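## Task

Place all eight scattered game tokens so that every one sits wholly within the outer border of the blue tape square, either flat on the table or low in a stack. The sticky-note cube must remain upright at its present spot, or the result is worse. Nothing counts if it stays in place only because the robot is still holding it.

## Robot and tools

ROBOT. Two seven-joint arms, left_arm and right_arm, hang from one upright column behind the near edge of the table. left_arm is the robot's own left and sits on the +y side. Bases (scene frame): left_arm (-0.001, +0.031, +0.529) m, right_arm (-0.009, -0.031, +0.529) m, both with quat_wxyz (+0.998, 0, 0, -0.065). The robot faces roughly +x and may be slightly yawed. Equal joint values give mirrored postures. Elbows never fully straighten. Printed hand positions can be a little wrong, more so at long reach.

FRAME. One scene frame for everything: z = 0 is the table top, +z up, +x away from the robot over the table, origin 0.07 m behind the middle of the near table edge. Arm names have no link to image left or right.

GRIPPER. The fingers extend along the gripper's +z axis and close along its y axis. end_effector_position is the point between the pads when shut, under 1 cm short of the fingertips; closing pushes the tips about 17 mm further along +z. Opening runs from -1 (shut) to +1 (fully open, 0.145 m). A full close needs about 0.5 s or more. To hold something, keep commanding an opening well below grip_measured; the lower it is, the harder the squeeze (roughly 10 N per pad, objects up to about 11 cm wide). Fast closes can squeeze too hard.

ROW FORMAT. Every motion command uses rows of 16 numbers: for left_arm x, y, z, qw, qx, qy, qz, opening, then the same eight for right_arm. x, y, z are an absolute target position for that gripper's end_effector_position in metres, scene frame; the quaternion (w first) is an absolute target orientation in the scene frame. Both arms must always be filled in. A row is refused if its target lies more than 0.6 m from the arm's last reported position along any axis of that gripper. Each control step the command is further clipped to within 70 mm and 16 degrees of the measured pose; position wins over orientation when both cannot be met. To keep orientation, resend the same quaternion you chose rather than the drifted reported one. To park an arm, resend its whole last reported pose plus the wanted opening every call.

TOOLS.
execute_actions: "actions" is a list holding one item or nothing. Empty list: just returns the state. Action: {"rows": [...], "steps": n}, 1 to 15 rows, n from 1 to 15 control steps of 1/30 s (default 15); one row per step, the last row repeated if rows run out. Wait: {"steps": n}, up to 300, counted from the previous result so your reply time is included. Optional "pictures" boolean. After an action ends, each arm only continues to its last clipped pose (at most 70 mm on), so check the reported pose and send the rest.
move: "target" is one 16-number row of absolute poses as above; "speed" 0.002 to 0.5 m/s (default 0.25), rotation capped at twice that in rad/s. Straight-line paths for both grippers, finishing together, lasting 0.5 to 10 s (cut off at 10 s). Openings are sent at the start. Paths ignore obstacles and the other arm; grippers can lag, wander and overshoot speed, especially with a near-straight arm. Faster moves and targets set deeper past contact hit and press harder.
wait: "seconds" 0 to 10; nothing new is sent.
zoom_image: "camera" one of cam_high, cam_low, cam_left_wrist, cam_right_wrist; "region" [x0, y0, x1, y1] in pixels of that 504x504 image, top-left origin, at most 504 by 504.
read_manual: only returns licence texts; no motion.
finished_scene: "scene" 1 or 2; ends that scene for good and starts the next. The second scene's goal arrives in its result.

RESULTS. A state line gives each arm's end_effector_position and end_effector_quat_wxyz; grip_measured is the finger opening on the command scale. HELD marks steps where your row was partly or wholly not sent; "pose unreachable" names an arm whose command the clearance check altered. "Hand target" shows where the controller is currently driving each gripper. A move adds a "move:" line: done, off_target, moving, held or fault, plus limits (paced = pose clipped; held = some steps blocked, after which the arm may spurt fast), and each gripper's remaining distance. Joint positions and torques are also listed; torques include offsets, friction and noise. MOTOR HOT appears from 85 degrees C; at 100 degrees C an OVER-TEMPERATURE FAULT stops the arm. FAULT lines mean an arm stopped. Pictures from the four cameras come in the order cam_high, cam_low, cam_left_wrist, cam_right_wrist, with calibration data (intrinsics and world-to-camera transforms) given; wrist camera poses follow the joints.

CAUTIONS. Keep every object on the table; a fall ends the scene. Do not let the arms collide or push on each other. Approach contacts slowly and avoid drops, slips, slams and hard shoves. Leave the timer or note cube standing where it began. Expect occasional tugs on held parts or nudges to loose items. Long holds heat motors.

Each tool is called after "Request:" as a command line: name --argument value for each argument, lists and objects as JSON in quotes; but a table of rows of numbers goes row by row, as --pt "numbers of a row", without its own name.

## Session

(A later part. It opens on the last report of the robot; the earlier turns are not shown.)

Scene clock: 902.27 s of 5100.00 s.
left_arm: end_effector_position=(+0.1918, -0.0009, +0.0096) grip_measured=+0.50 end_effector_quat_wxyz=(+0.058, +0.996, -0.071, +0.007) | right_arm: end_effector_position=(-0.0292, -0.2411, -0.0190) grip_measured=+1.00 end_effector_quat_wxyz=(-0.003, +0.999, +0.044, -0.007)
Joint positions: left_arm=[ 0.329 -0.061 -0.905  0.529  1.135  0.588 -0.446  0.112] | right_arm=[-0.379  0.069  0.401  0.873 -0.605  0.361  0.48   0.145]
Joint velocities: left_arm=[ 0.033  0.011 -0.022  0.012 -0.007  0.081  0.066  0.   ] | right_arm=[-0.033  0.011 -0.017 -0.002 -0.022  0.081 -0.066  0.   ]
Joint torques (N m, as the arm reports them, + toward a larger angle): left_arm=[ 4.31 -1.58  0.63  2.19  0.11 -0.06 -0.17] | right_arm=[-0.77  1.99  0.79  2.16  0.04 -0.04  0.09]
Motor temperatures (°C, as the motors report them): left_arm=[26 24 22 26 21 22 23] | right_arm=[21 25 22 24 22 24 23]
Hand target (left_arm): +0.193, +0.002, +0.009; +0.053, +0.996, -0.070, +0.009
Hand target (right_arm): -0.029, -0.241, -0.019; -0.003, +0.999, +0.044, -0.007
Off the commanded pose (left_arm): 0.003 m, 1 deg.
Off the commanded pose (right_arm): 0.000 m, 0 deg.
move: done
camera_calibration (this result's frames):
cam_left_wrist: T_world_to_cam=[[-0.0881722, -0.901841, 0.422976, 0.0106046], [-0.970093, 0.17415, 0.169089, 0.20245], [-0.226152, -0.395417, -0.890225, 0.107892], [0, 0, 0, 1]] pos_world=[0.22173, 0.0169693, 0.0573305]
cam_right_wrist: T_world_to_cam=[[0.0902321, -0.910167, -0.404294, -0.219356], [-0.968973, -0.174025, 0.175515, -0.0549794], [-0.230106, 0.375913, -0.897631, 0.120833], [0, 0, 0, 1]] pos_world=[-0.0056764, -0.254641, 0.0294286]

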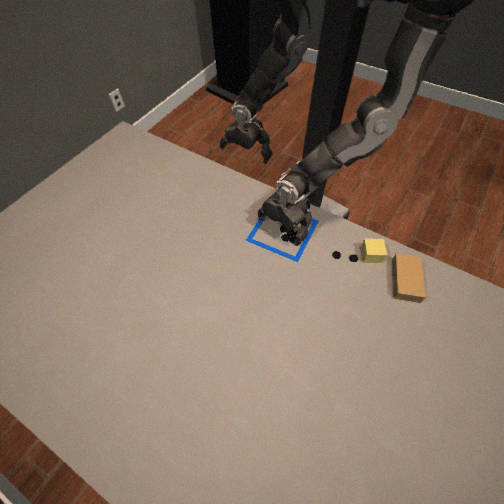

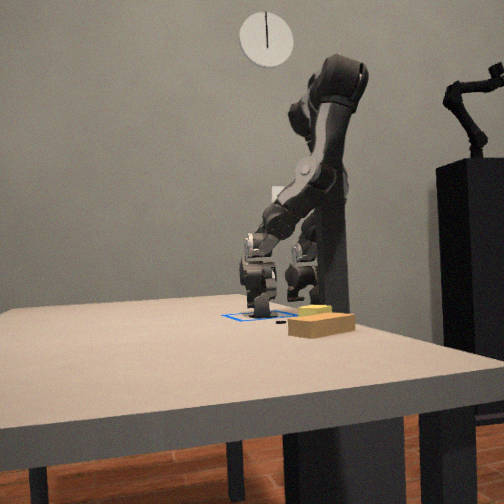

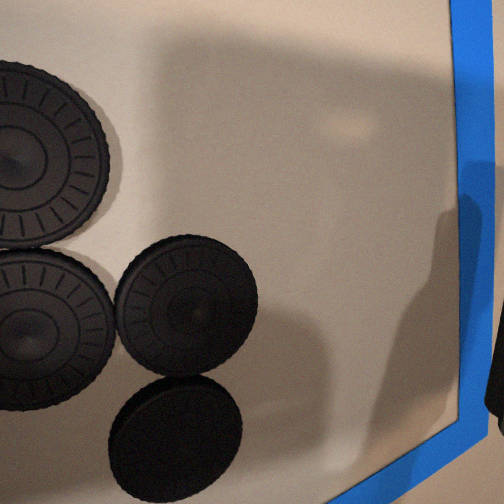

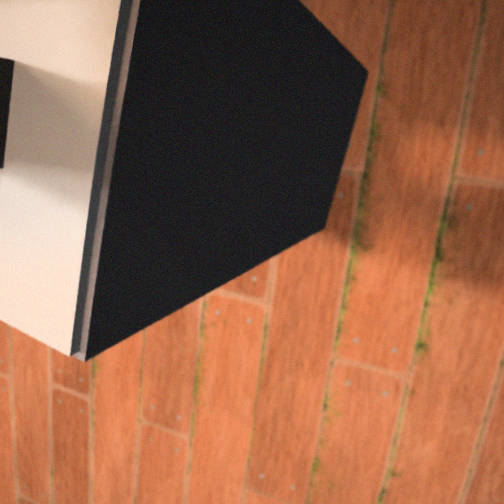

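Request:
move --target '[0.1866,0.1670,0.060,0.0705,0.9634,-0.2590,-0.0065,0.5,-0.0292,-0.2411,-0.0190,-0.003,0.999,0.044,-0.007,1.0]' --speed 0.2

Request:
zoom_image --camera "cam_high" --region '[240, 190, 400, 280]'

Scene clock: 963.13 s of 5100.00 s.
left_arm: end_effector_position=(+0.1819, +0.1670, +0.0591) grip_measured=+0.50 end_effector_quat_wxyz=(+0.071, +0.964, -0.258, -0.015) | right_arm: end_effector_position=(-0.0292, -0.2411, -0.0190) grip_measured=+1.00 end_effector_quat_wxyz=(-0.003, +0.999, +0.044, -0.007)
Joint positions: left_arm=[ 0.294  0.731 -1.186  1.213  1.109  0.758 -0.076  0.112] | right_arm=[-0.379  0.069  0.401  0.873 -0.605  0.361  0.48   0.145]
Joint velocities: left_arm=[ 0.055  0.011 -0.002 -0.002  0.037 -0.022 -0.022  0.   ] | right_arm=[-0.055  0.033 -0.012 -0.017  0.022 -0.022  0.022 -0.   ]
Joint torques (N m, as the arm reports them, + toward a larger angle): left_arm=[ 3.23  2.88  1.76  1.95  0.13 -0.04  0.22] | right_arm=[-0.76  1.98  0.73  2.19  0.04 -0.05  0.08]
Motor temperatures (°C, as the motors report them): left_arm=[27 24 22 26 21 22 23] | right_arm=[21 25 22 24 22 24 23]
Hand target (left_arm): +0.181, +0.167, +0.059; +0.072, +0.963, -0.258, -0.015
Hand target (right_arm): -0.029, -0.241, -0.019; -0.003, +0.999, +0.044, -0.007
Off the commanded pose (left_arm): 0.005 m, 1 deg.
Off the commanded pose (right_arm): 0.000 m, 0 deg.
After step 90, 56.47 s passed at rest.
move: off_target (left_arm)
camera_calibration (this result's frames):
cam_left_wrist: T_world_to_cam=[[-0.406421, -0.795804, 0.448907, 0.17896], [-0.830337, 0.526711, 0.181979, 0.0702009], [-0.381264, -0.298784, -0.874852, 0.227245], [0, 0, 0, 1]] pos_world=[0.217664, 0.173338, 0.105694]
cam_right_wrist: T_world_to_cam=[[0.0902321, -0.910167, -0.404294, -0.219356], [-0.968973, -0.174025, 0.175515, -0.0549794], [-0.230106, 0.375913, -0.897631, 0.120833], [0, 0, 0, 1]] pos_world=[-0.0056764, -0.254641, 0.0294286]

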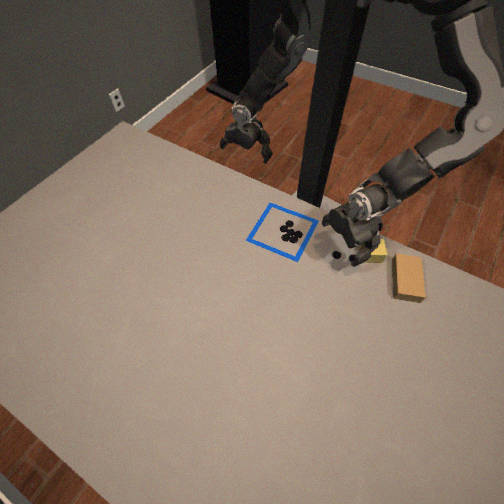

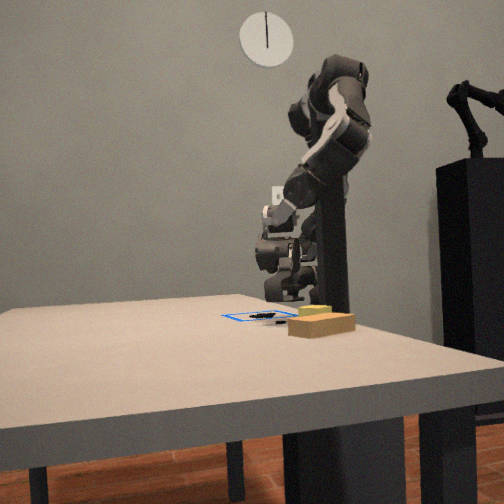

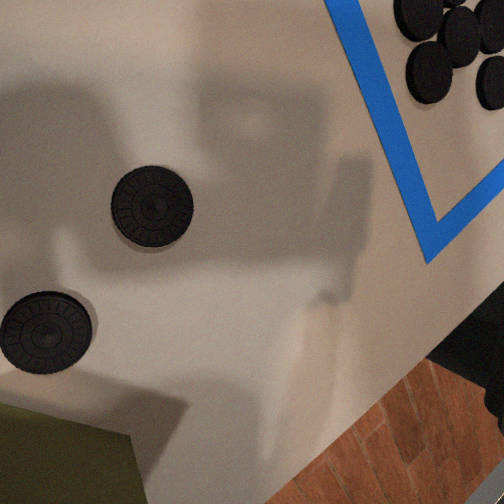

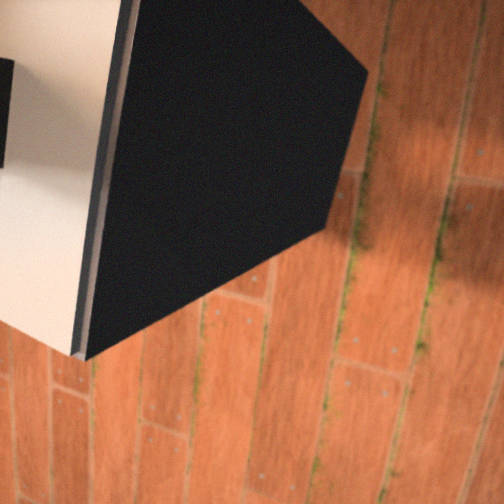

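Region (240, 190, 400, 280) of cam_high's 504x504 image, scaled by 3.150, with more detail than that image has; it fills the top 284 rows of this view, and the rest is white.

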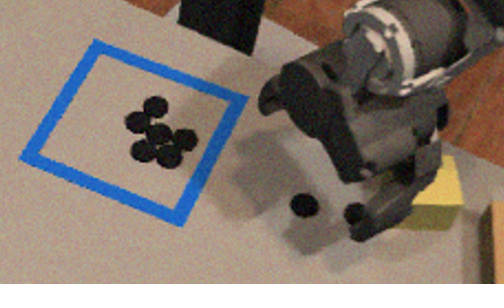

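Request:
zoom_image --camera "cam_left_wrist" --region '[0, 150, 252, 402]'

Request:
zoom_image --camera "cam_left_wrist" --region '[0, 336, 168, 504]'

Region (0, 150, 252, 402) of cam_left_wrist's 504x504 image, scaled by 2.000, with more detail than that image has.

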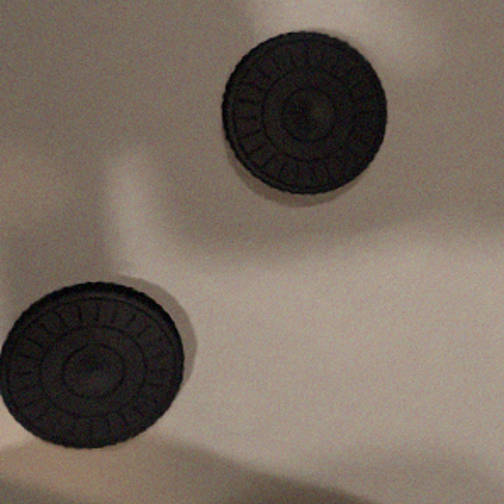

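Region (0, 336, 168, 504) of cam_left_wrist's 504x504 image, scaled by 3.000, with more detail than that image has.

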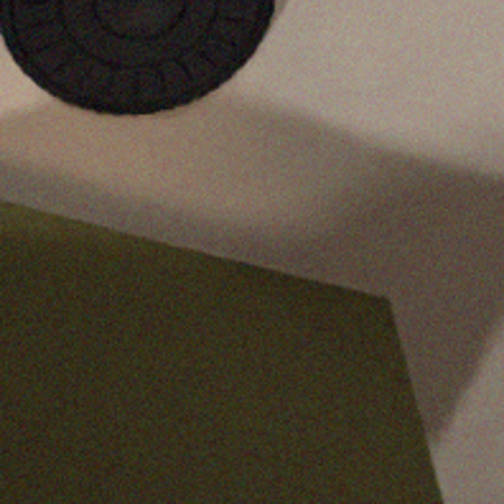

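Request:
zoom_image --camera "cam_high" --region '[325, 225, 395, 275]'

Region (325, 225, 395, 275) of cam_high's 504x504 image, scaled by 7.200, with more detail than that image has; it fills the top 360 rows of this view, and the rest is white.

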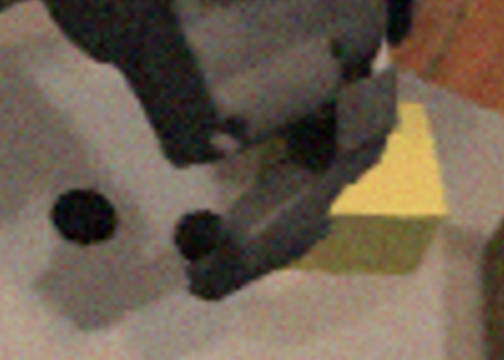

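Request:
move --target '[0.1808,0.1662,0.032,0.0705,0.9634,-0.2590,-0.0065,0.15,-0.0292,-0.2411,-0.0190,-0.003,0.999,0.044,-0.007,1.0]' --speed 0.04

Request:
zoom_image --camera "cam_high" --region '[325, 225, 395, 275]'

Scene clock: 1030.53 s of 5100.00 s.
left_arm: end_effector_position=(+0.1819, +0.1675, +0.0321) grip_measured=+0.15 end_effector_quat_wxyz=(+0.067, +0.964, -0.257, -0.006) | right_arm: end_effector_position=(-0.0292, -0.2411, -0.0190) grip_measured=+1.00 end_effector_quat_wxyz=(-0.003, +0.999, +0.044, -0.007)
Joint positions: left_arm=[ 0.302  0.636 -1.226  1.024  1.041  0.659 -0.     0.087] | right_arm=[-0.379  0.069  0.401  0.873 -0.605  0.361  0.48   0.145]
Joint velocities: left_arm=[-0.011  0.033 -0.002  0.007 -0.125 -0.037 -0.051 -0.   ] | right_arm=[-0.077 -0.055  0.022  0.017  0.007  0.007 -0.007  0.   ]
Joint torques (N m, as the arm reports them, + toward a larger angle): left_arm=[ 3.66  2.22  1.51  1.49  0.12 -0.09  0.21] | right_arm=[-0.79  1.98  0.77  2.18  0.04 -0.06  0.08]
Motor temperatures (°C, as the motors report them): left_arm=[26 25 22 26 21 22 23] | right_arm=[21 25 22 24 22 24 23]
Hand target (left_arm): +0.182, +0.166, +0.032; +0.070, +0.963, -0.259, -0.005
Hand target (right_arm): -0.029, -0.241, -0.019; -0.003, +0.999, +0.044, -0.007
Off the commanded pose (left_arm): 0.002 m, 0 deg.
Off the commanded pose (right_arm): 0.000 m, 0 deg.
After step 90, 63.50 s passed at rest.
move: done
camera_calibration (this result's frames):
cam_left_wrist: T_world_to_cam=[[-0.413006, -0.797462, 0.439865, 0.193158], [-0.834406, 0.524879, 0.168134, 0.0762671], [-0.364956, -0.297586, -0.882185, 0.200875], [0, 0, 0, 1]] pos_world=[0.216723, 0.173782, 0.0794226]
cam_right_wrist: T_world_to_cam=[[0.0902321, -0.910167, -0.404294, -0.219356], [-0.968973, -0.174025, 0.175515, -0.0549794], [-0.230106, 0.375913, -0.897631, 0.120833], [0, 0, 0, 1]] pos_world=[-0.0056764, -0.254641, 0.0294286]

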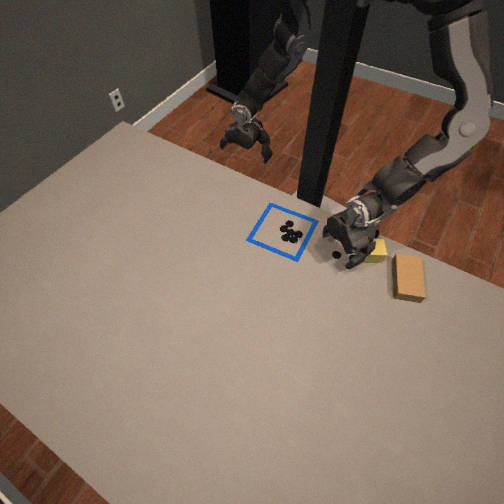

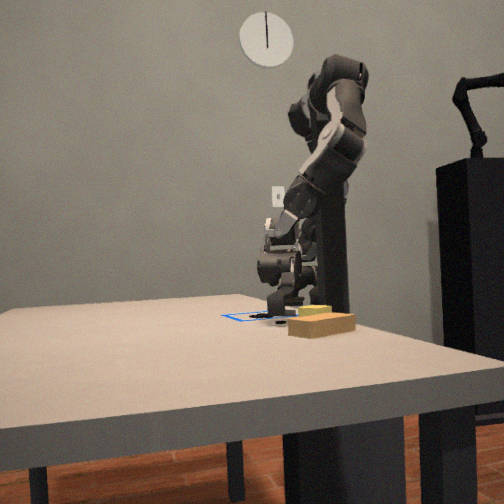

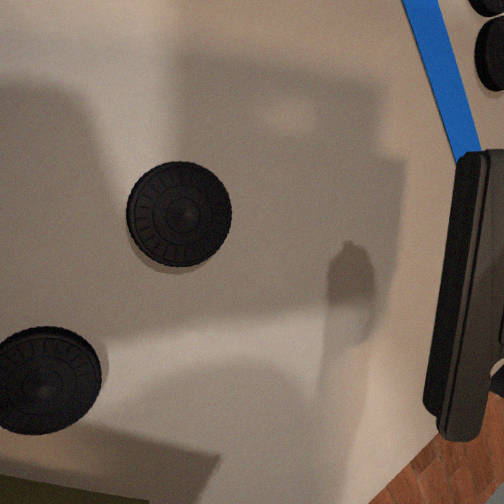

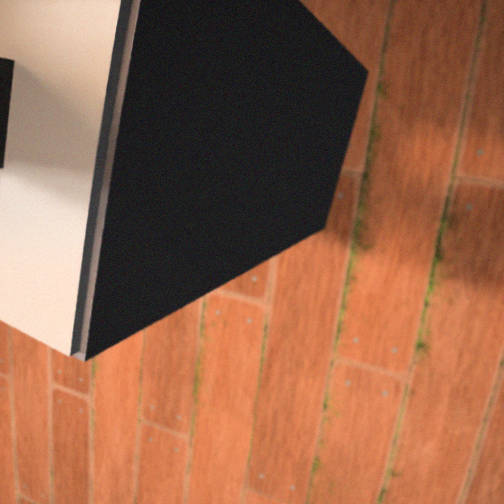

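Region (325, 225, 395, 275) of cam_high's 504x504 image, scaled by 7.200, with more detail than that image has; it fills the top 360 rows of this view, and the rest is white.

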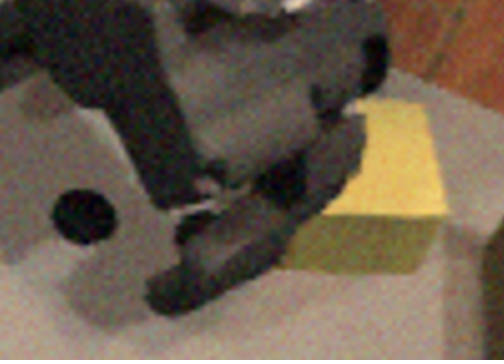

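Request:
zoom_image --camera "cam_left_wrist" --region '[0, 150, 300, 504]'

Region (0, 150, 300, 504) of cam_left_wrist's 504x504 image, scaled by 1.424, with more detail than that image has; it fills the left 427 columns of this view, and the rest is white.

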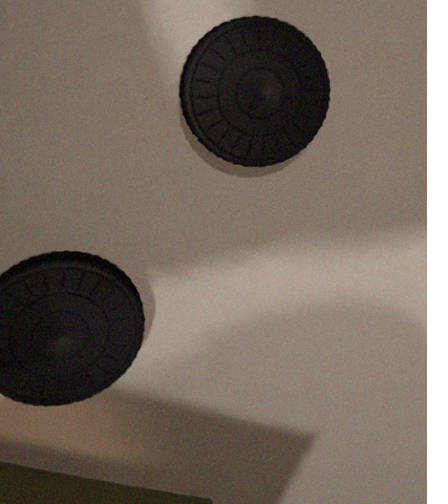

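Request:
move --target '[0.1812,0.1666,0.0140,0.0705,0.9634,-0.2590,-0.0065,0.15,-0.0292,-0.2411,-0.0190,-0.003,0.999,0.044,-0.007,1.0]' --speed 0.03

Request:
zoom_image --camera "cam_high" --region '[325, 225, 395, 275]'

Scene clock: 1042.33 s of 5100.00 s.
left_arm: end_effector_position=(+0.1821, +0.1680, +0.0141) grip_measured=+0.15 end_effector_quat_wxyz=(+0.067, +0.964, -0.257, -0.006) | right_arm: end_effector_position=(-0.0292, -0.2411, -0.0190) grip_measured=+1.00 end_effector_quat_wxyz=(-0.003, +0.999, +0.044, -0.007)
Joint positions: left_arm=[ 0.319  0.556 -1.256  0.861  1.001  0.595  0.072  0.087] | right_arm=[-0.379  0.069  0.401  0.873 -0.605  0.361  0.48   0.145]
Joint velocities: left_arm=[-0.077 -0.033 -0.027 -0.022 -0.022 -0.007 -0.051 -0.   ] | right_arm=[-0.033 -0.077 -0.027  0.002 -0.066 -0.037  0.051 -0.   ]
Joint torques (N m, as the arm reports them, + toward a larger angle): left_arm=[ 3.71  2.01  1.24  1.24  0.12 -0.06  0.24] | right_arm=[-0.82  1.99  0.76  2.18  0.05 -0.05  0.08]
Motor temperatures (°C, as the motors report them): left_arm=[26 25 22 26 21 22 23] | right_arm=[21 25 22 24 22 24 23]
Hand target (left_arm): +0.182, +0.167, +0.014; +0.070, +0.963, -0.259, -0.006
Hand target (right_arm): -0.029, -0.241, -0.019; -0.003, +0.999, +0.044, -0.007
Off the commanded pose (left_arm): 0.002 m, 0 deg.
Off the commanded pose (right_arm): 0.000 m, 0 deg.
After step 90, 7.97 s passed at rest.
move: done
camera_calibration (this result's frames):
cam_left_wrist: T_world_to_cam=[[-0.412553, -0.79761, 0.44002, 0.201527], [-0.834456, 0.52464, 0.168631, 0.079223], [-0.365354, -0.297608, -0.882012, 0.185284], [0, 0, 0, 1]] pos_world=[0.216943, 0.174318, 0.0613877]
cam_right_wrist: T_world_to_cam=[[0.0902321, -0.910167, -0.404294, -0.219356], [-0.968973, -0.174025, 0.175515, -0.0549794], [-0.230106, 0.375913, -0.897631, 0.120833], [0, 0, 0, 1]] pos_world=[-0.0056764, -0.254641, 0.0294286]

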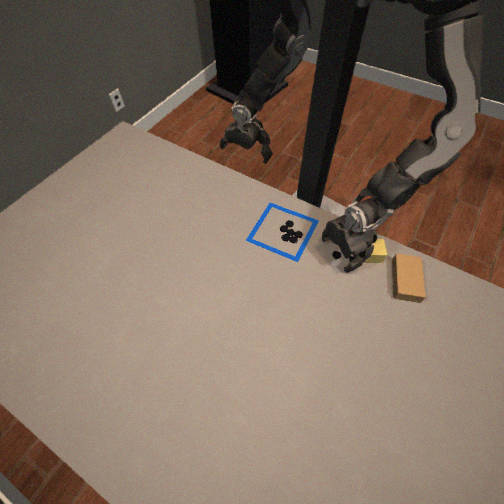

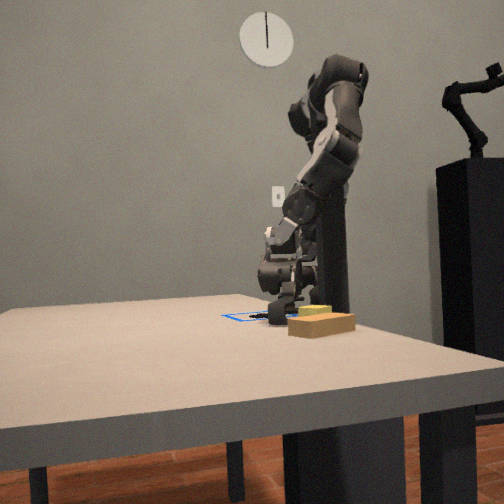

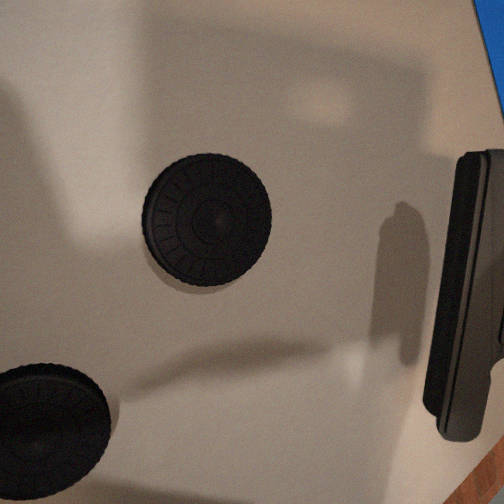

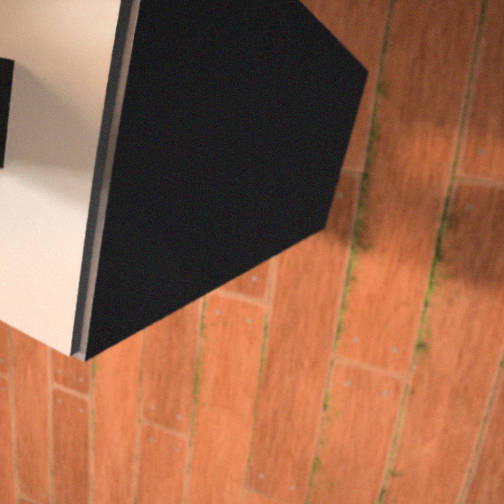

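Region (325, 225, 395, 275) of cam_high's 504x504 image, scaled by 7.200, with more detail than that image has; it fills the top 360 rows of this view, and the rest is white.

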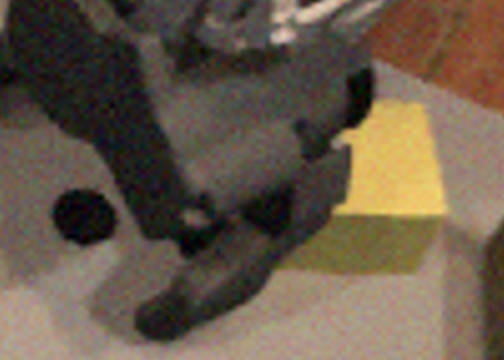

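Request:
move --target '[0.1636,0.1360,0.0137,0.0705,0.9634,-0.2590,-0.0065,0.15,-0.0292,-0.2411,-0.0190,-0.003,0.999,0.044,-0.007,1.0]' --speed 0.05

Request:
zoom_image --camera "cam_high" --region '[305, 220, 395, 280]'

Scene clock: 1047.73 s of 5100.00 s.
left_arm: end_effector_position=(+0.1633, +0.1348, +0.0141) grip_measured=+0.15 end_effector_quat_wxyz=(+0.074, +0.963, -0.260, -0.006) | right_arm: end_effector_position=(-0.0292, -0.2411, -0.0190) grip_measured=+1.00 end_effector_quat_wxyz=(-0.003, +0.999, +0.044, -0.007)
Joint positions: left_arm=[ 0.261  0.514 -1.228  0.956  1.031  0.622 -0.06   0.087] | right_arm=[-0.379  0.069  0.401  0.873 -0.605  0.361  0.48   0.145]
Joint velocities: left_arm=[-0.011  0.011 -0.002 -0.022 -0.022  0.007  0.007 -0.   ] | right_arm=[-0.011  0.033 -0.002 -0.017  0.022 -0.037 -0.007  0.   ]
Joint torques (N m, as the arm reports them, + toward a larger angle): left_arm=[ 2.91  1.8   1.98  2.1   0.21  0.07 -0.18] | right_arm=[-0.78  1.97  0.77  2.17  0.04 -0.05  0.08]
Motor temperatures (°C, as the motors report them): left_arm=[26 25 22 26 21 22 23] | right_arm=[21 25 22 24 22 24 23]
Hand target (left_arm): +0.163, +0.136, +0.014; +0.071, +0.963, -0.259, -0.007
Hand target (right_arm): -0.029, -0.241, -0.019; -0.003, +0.999, +0.044, -0.007
Off the commanded pose (left_arm): 0.001 m, 0 deg.
Off the commanded pose (right_arm): 0.000 m, 0 deg.
After step 90, 1.43 s passed at rest.
move: done
camera_calibration (this result's frames):
cam_left_wrist: T_world_to_cam=[[-0.416844, -0.789486, 0.450502, 0.166813], [-0.830591, 0.532167, 0.164064, 0.0794365], [-0.369269, -0.305794, -0.877571, 0.170189], [0, 0, 0, 1]] pos_world=[0.19836, 0.141466, 0.0611704]
cam_right_wrist: T_world_to_cam=[[0.0902321, -0.910167, -0.404294, -0.219356], [-0.968973, -0.174025, 0.175515, -0.0549794], [-0.230106, 0.375913, -0.897631, 0.120833], [0, 0, 0, 1]] pos_world=[-0.0056764, -0.254641, 0.0294286]

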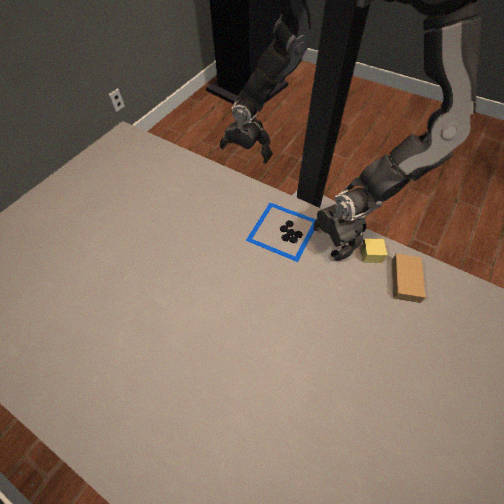

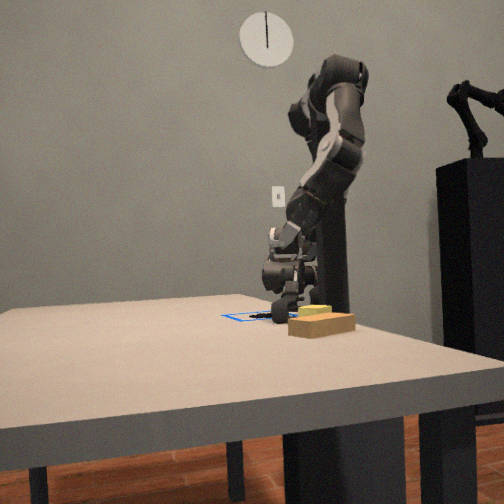

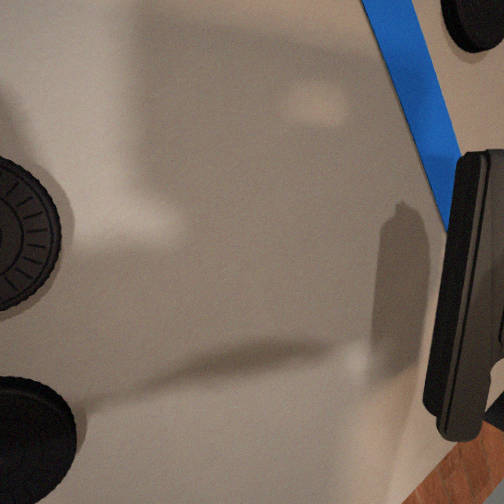

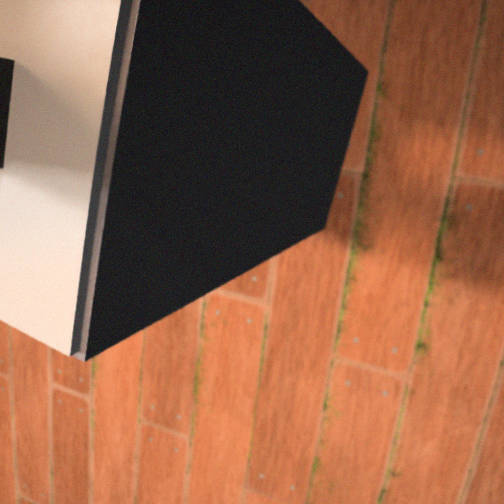

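Region (305, 220, 395, 280) of cam_high's 504x504 image, scaled by 5.600, with more detail than that image has.

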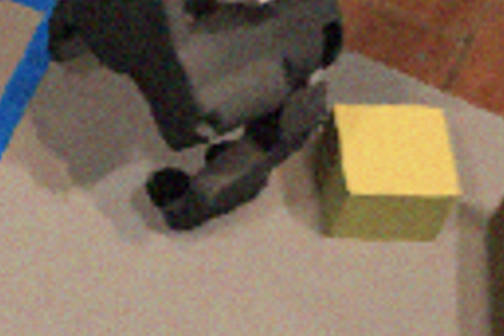

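Request:
move --target '[0.1641,0.1052,0.0146,0.0701,0.9972,-0.0270,0.0101,0.15,-0.0292,-0.2411,-0.0190,-0.003,0.999,0.044,-0.007,1.0]' --speed 0.15

Scene clock: 1084.07 s of 5100.00 s.
left_arm: end_effector_position=(+0.1671, +0.1036, +0.0155) grip_measured=+0.15 end_effector_quat_wxyz=(+0.074, +0.997, -0.030, +0.015) | right_arm: end_effector_position=(-0.0292, -0.2411, -0.0190) grip_measured=+1.00 end_effector_quat_wxyz=(-0.003, +0.999, +0.044, -0.007)
Joint positions: left_arm=[ 0.085  0.366 -0.838  0.993  1.22   0.603 -0.401  0.087] | right_arm=[-0.379  0.069  0.401  0.873 -0.605  0.361  0.48   0.145]
Joint velocities: left_arm=[ 0.055 -0.033 -0.002 -0.012  0.022 -0.022 -0.037 -0.   ] | right_arm=[ 0.055  0.011 -0.007 -0.002 -0.037  0.007 -0.11  -0.   ]
Joint torques (N m, as the arm reports them, + toward a larger angle): left_arm=[ 1.99  0.82  1.7   3.1   0.19 -0.07 -0.16] | right_arm=[-0.76  1.99  0.78  2.17  0.05 -0.05  0.07]
Motor temperatures (°C, as the motors report them): left_arm=[26 24 23 26 21 22 23] | right_arm=[21 25 22 24 22 24 23]
Hand target (left_arm): +0.167, +0.104, +0.015; +0.073, +0.997, -0.028, +0.016
Hand target (right_arm): -0.029, -0.241, -0.019; -0.003, +0.999, +0.044, -0.007
Off the commanded pose (left_arm): 0.004 m, 1 deg.
Off the commanded pose (right_arm): 0.000 m, 0 deg.
After step 90, 31.47 s passed at rest.
move: off_target (left_arm)
camera_calibration (this result's frames):
cam_left_wrist: T_world_to_cam=[[-0.0186044, -0.891322, 0.452989, 0.0870534], [-0.982563, 0.10013, 0.156666, 0.169221], [-0.184997, -0.442175, -0.877643, 0.146644], [0, 0, 0, 1]] pos_world=[0.195018, 0.125491, 0.0627555]
cam_right_wrist: T_world_to_cam=[[0.0902321, -0.910167, -0.404294, -0.219356], [-0.968973, -0.174025, 0.175515, -0.0549794], [-0.230106, 0.375913, -0.897631, 0.120833], [0, 0, 0, 1]] pos_world=[-0.0056764, -0.254641, 0.0294286]

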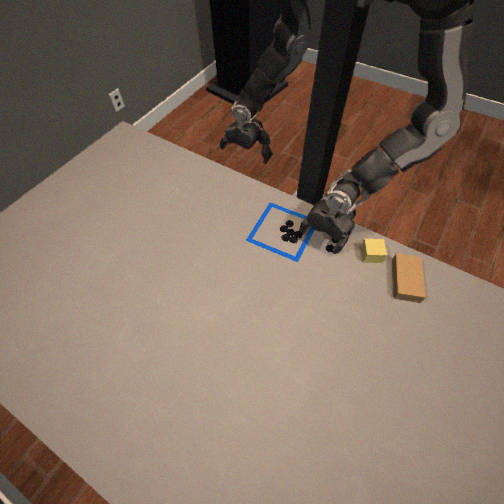

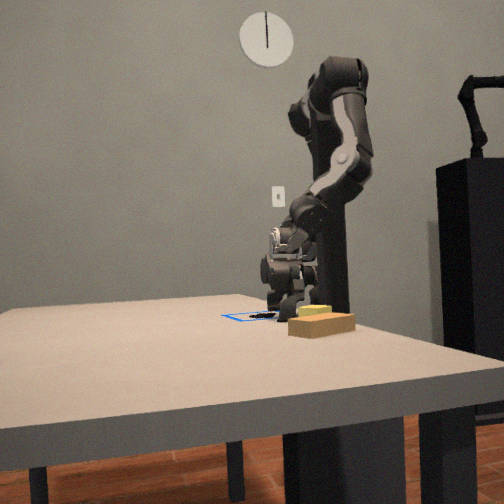

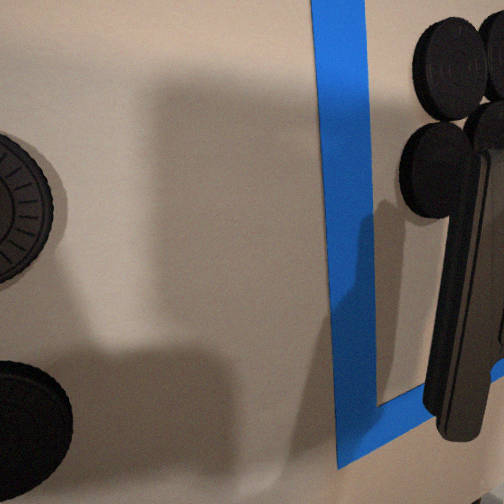

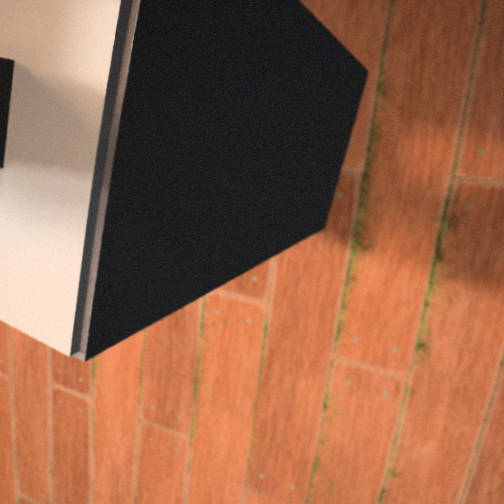

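Request:
move --target '[0.1667,0.1000,0.0132,0.0701,0.9972,-0.0280,0.0101,0.15,-0.0292,-0.2411,-0.0190,-0.003,0.999,0.044,-0.007,1.0]' --speed 0.02

Request:
move --target '[0.1619,0.0140,0.0133,0.0701,0.9972,-0.0280,0.0101,0.15,-0.0292,-0.2411,-0.0190,-0.003,0.999,0.044,-0.007,1.0]' --speed 0.055

Scene clock: 1114.10 s of 5100.00 s.
left_arm: end_effector_position=(+0.1673, +0.0988, +0.0137) grip_measured=+0.15 end_effector_quat_wxyz=(+0.074, +0.997, -0.027, +0.012) | right_arm: end_effector_position=(-0.0292, -0.2411, -0.0190) grip_measured=+1.00 end_effector_quat_wxyz=(-0.003, +0.999, +0.044, -0.007)
Joint positions: left_arm=[ 0.094  0.343 -0.838  0.97   1.22   0.603 -0.408  0.087] | right_arm=[-0.379  0.069  0.401  0.873 -0.605  0.361  0.48   0.145]
Joint velocities: left_arm=[-0.011  0.077 -0.007  0.007  0.051  0.007 -0.022 -0.   ] | right_arm=[ 0.011 -0.011 -0.007 -0.012  0.066 -0.007  0.022 -0.   ]
Joint torques (N m, as the arm reports them, + toward a larger angle): left_arm=[ 2.83  0.6   1.18  2.12  0.16  0.1  -0.16] | right_arm=[-0.86  1.97  0.77  2.18  0.04 -0.04  0.08]
Motor temperatures (°C, as the motors report them): left_arm=[26 24 23 27 21 22 23] | right_arm=[21 25 22 24 22 24 23]
Hand target (left_arm): +0.167, +0.100, +0.013; +0.070, +0.997, -0.028, +0.010
Hand target (right_arm): -0.029, -0.241, -0.019; -0.003, +0.999, +0.044, -0.007
Off the commanded pose (left_arm): 0.001 m, 0 deg.
Off the commanded pose (right_arm): 0.000 m, 0 deg.
After step 90, 26.33 s passed at rest.
move: done
camera_calibration (this result's frames):
cam_left_wrist: T_world_to_cam=[[-0.0116249, -0.891964, 0.451958, 0.0824621], [-0.982163, 0.0950166, 0.162258, 0.170587], [-0.187672, -0.44201, -0.877158, 0.143407], [0, 0, 0, 1]] pos_world=[0.195417, 0.120732, 0.0608425]
cam_right_wrist: T_world_to_cam=[[0.0902321, -0.910167, -0.404294, -0.219356], [-0.968973, -0.174025, 0.175515, -0.0549794], [-0.230106, 0.375913, -0.897631, 0.120833], [0, 0, 0, 1]] pos_world=[-0.0056764, -0.254641, 0.0294286]

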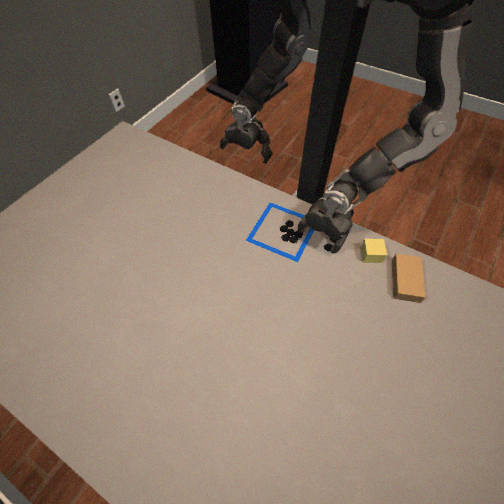

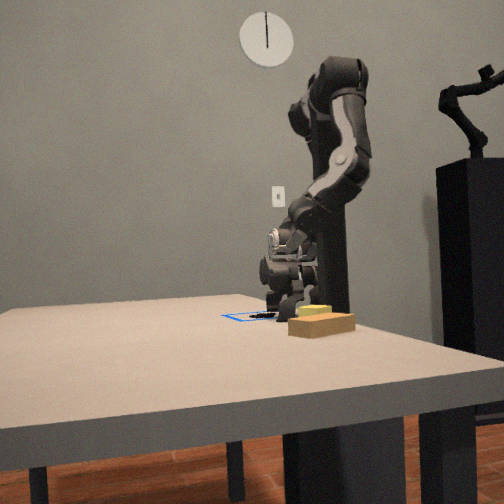

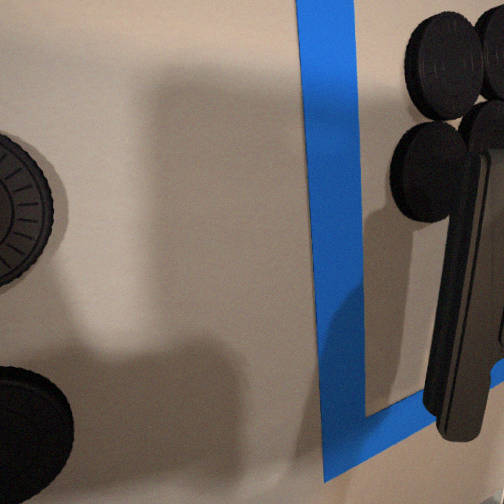

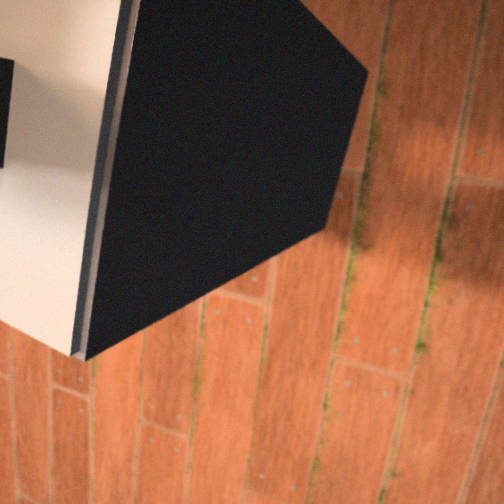

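Scene clock: 1115.87 s of 5100.00 s.
left_arm: end_effector_position=(+0.1621, +0.0116, +0.0148) grip_measured=+0.15 end_effector_quat_wxyz=(+0.075, +0.997, -0.029, +0.010) | right_arm: end_effector_position=(-0.0292, -0.2411, -0.0190) grip_measured=+1.00 end_effector_quat_wxyz=(-0.003, +0.999, +0.044, -0.007)
Joint positions: left_arm=[ 0.147  0.06  -0.838  0.828  1.179  0.566 -0.557  0.087] | right_arm=[-0.379  0.069  0.401  0.873 -0.605  0.361  0.48   0.145]
Joint velocities: left_arm=[ 0.033 -0.077 -0.002 -0.017  0.037 -0.037  0.066  0.   ] | right_arm=[-0.033  0.033  0.007  0.017 -0.066  0.081 -0.066 -0.   ]
Joint torques (N m, as the arm reports them, + toward a larger angle): left_arm=[ 2.92 -1.18  0.71  2.51  0.09 -0.05 -0.16] | right_arm=[-0.85  2.01  0.78  2.2   0.04 -0.05  0.08]
Motor temperatures (°C, as the motors report them): left_arm=[26 24 23 26 21 22 23] | right_arm=[21 25 22 24 22 24 23]
Hand target (left_arm): +0.163, +0.014, +0.014; +0.070, +0.997, -0.028, +0.011
Hand target (right_arm): -0.029, -0.241, -0.019; -0.003, +0.999, +0.044, -0.007
Off the commanded pose (left_arm): 0.003 m, 1 deg.
Off the commanded pose (right_arm): 0.000 m, 0 deg.
move: done
camera_calibration (this result's frames):
cam_left_wrist: T_world_to_cam=[[-0.0130241, -0.890607, 0.454588, 0.00434315], [-0.981188, 0.0989588, 0.165764, 0.173331], [-0.192616, -0.443877, -0.875141, 0.105625], [0, 0, 0, 1]] pos_world=[0.190472, 0.0336, 0.0617306]
cam_right_wrist: T_world_to_cam=[[0.0902321, -0.910167, -0.404294, -0.219356], [-0.968973, -0.174025, 0.175515, -0.0549794], [-0.230106, 0.375913, -0.897631, 0.120833], [0, 0, 0, 1]] pos_world=[-0.0056764, -0.254641, 0.0294286]

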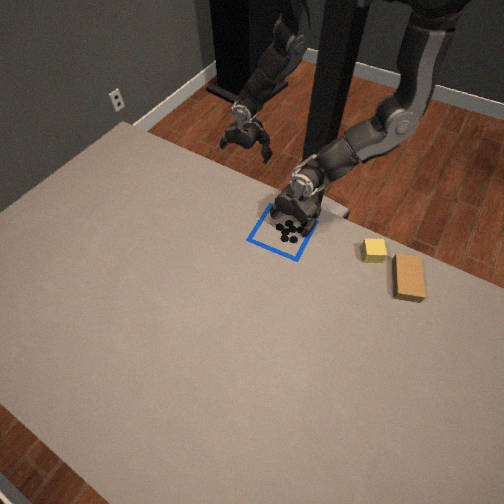

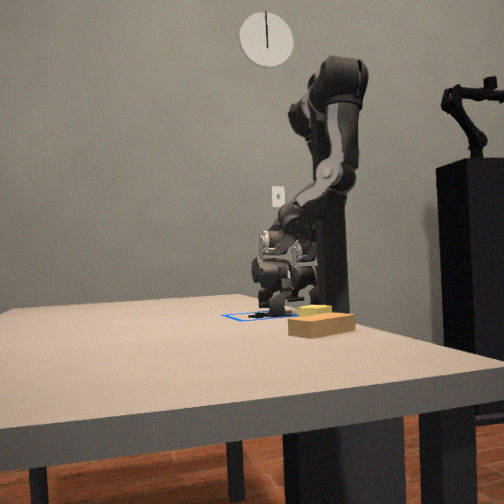

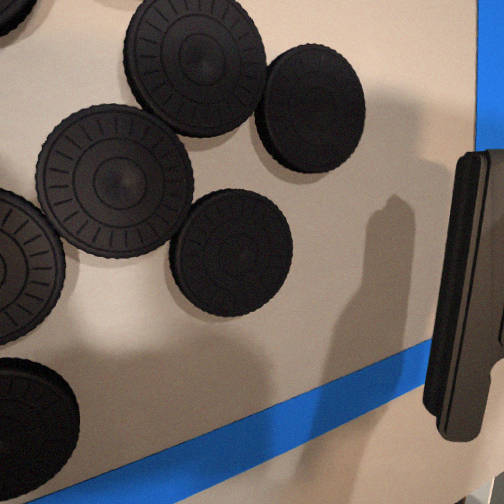

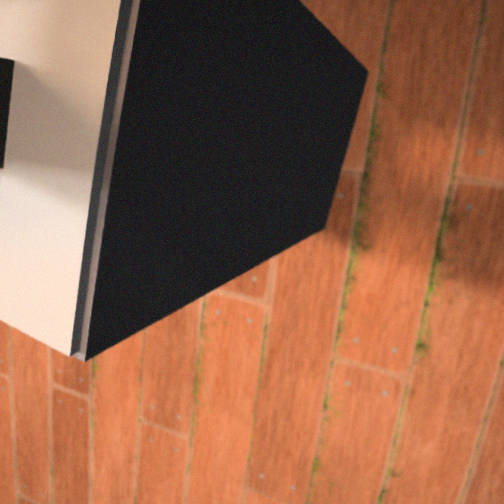

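Request:
move --target '[0.165,0.135,0.125,0.0701,0.9972,-0.0280,0.0101,0.15,-0.0292,-0.2411,-0.0190,-0.003,0.999,0.044,-0.007,1.0]' --speed 0.2

Request:
zoom_image --camera "cam_high" --region '[235, 190, 400, 280]'

Scene clock: 1120.67 s of 5100.00 s.
left_arm: end_effector_position=(+0.1616, +0.1353, +0.1239) grip_measured=+0.15 end_effector_quat_wxyz=(+0.070, +0.997, -0.030, +0.022) | right_arm: end_effector_position=(-0.0292, -0.2411, -0.0190) grip_measured=+1.00 end_effector_quat_wxyz=(-0.003, +0.999, +0.044, -0.007)
Joint positions: left_arm=[-0.151  0.694 -0.608  1.735  1.585  0.785 -0.851  0.087] | right_arm=[-0.379  0.069  0.401  0.873 -0.605  0.361  0.48   0.145]
Joint velocities: left_arm=[-0.099 -0.033  0.007 -0.002 -0.022  0.007 -0.022 -0.   ] | right_arm=[-0.033 -0.033 -0.007  0.002 -0.007 -0.022 -0.022  0.   ]
Joint torques (N m, as the arm reports them, + toward a larger angle): left_arm=[1.5  2.2  1.96 3.77 0.2  0.07 0.19] | right_arm=[-0.78  1.96  0.74  2.17  0.04 -0.05  0.08]
Motor temperatures (°C, as the motors report them): left_arm=[26 24 23 27 21 22 23] | right_arm=[21 24 22 24 22 24 23]
Hand target (left_arm): +0.161, +0.134, +0.124; +0.074, +0.997, -0.031, +0.020
Hand target (right_arm): -0.029, -0.241, -0.019; -0.003, +0.999, +0.044, -0.007
Off the commanded pose (left_arm): 0.004 m, 1 deg.
Off the commanded pose (right_arm): 0.000 m, 0 deg.
joint sent to its limit (left arm) — the command would take joint 5 (forearm roll) past its upper limit and joint 6 (wrist pitch) past its upper limit, so those joints were sent only as far as their limits.
After step 90, 0.60 s passed at rest.
move: off_target (left_arm)
camera_calibration (this result's frames):
cam_left_wrist: T_world_to_cam=[[-0.0244207, -0.894668, 0.446063, 0.0683425], [-0.984692, 0.0985561, 0.143765, 0.145791], [-0.172584, -0.435724, -0.88338, 0.252608], [0, 0, 0, 1]] pos_world=[0.188824, 0.156842, 0.171704]
cam_right_wrist: T_world_to_cam=[[0.0902321, -0.910167, -0.404294, -0.219356], [-0.968973, -0.174025, 0.175515, -0.0549794], [-0.230106, 0.375913, -0.897631, 0.120833], [0, 0, 0, 1]] pos_world=[-0.0056764, -0.254641, 0.0294286]

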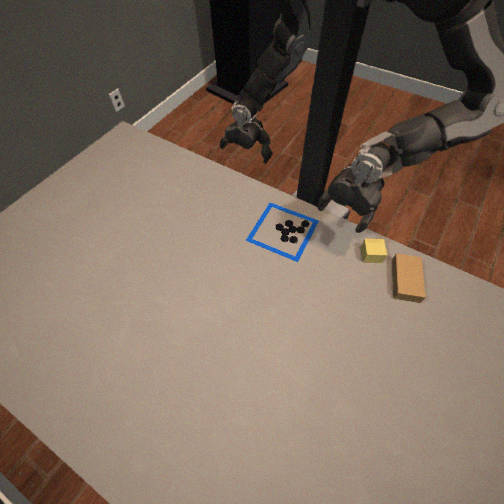

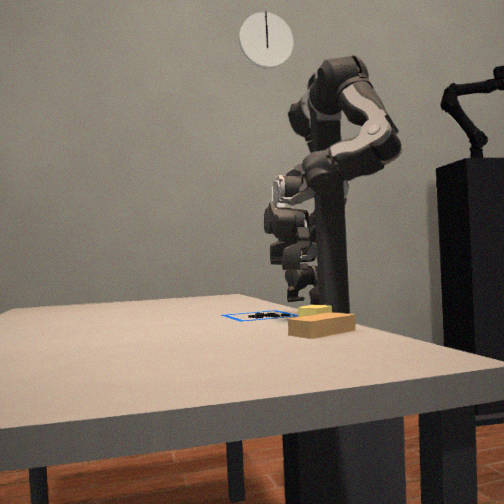

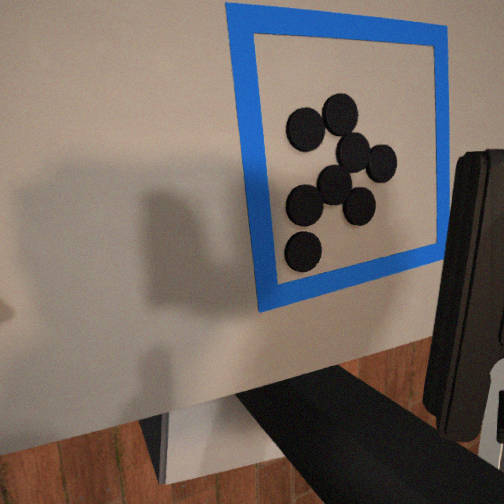

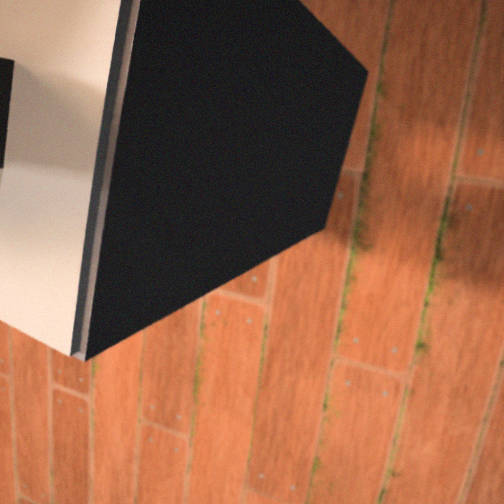

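Region (235, 190, 400, 280) of cam_high's 504x504 image, scaled by 3.055, with more detail than that image has; it fills the top 275 rows of this view, and the rest is white.

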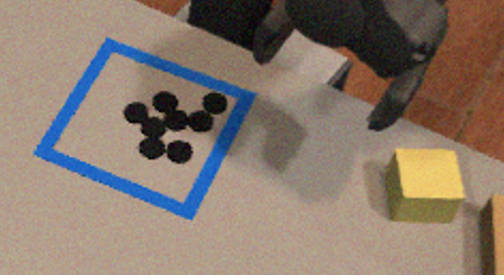

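Request:
finished_scene --scene 2

The scene is finished: the task was done.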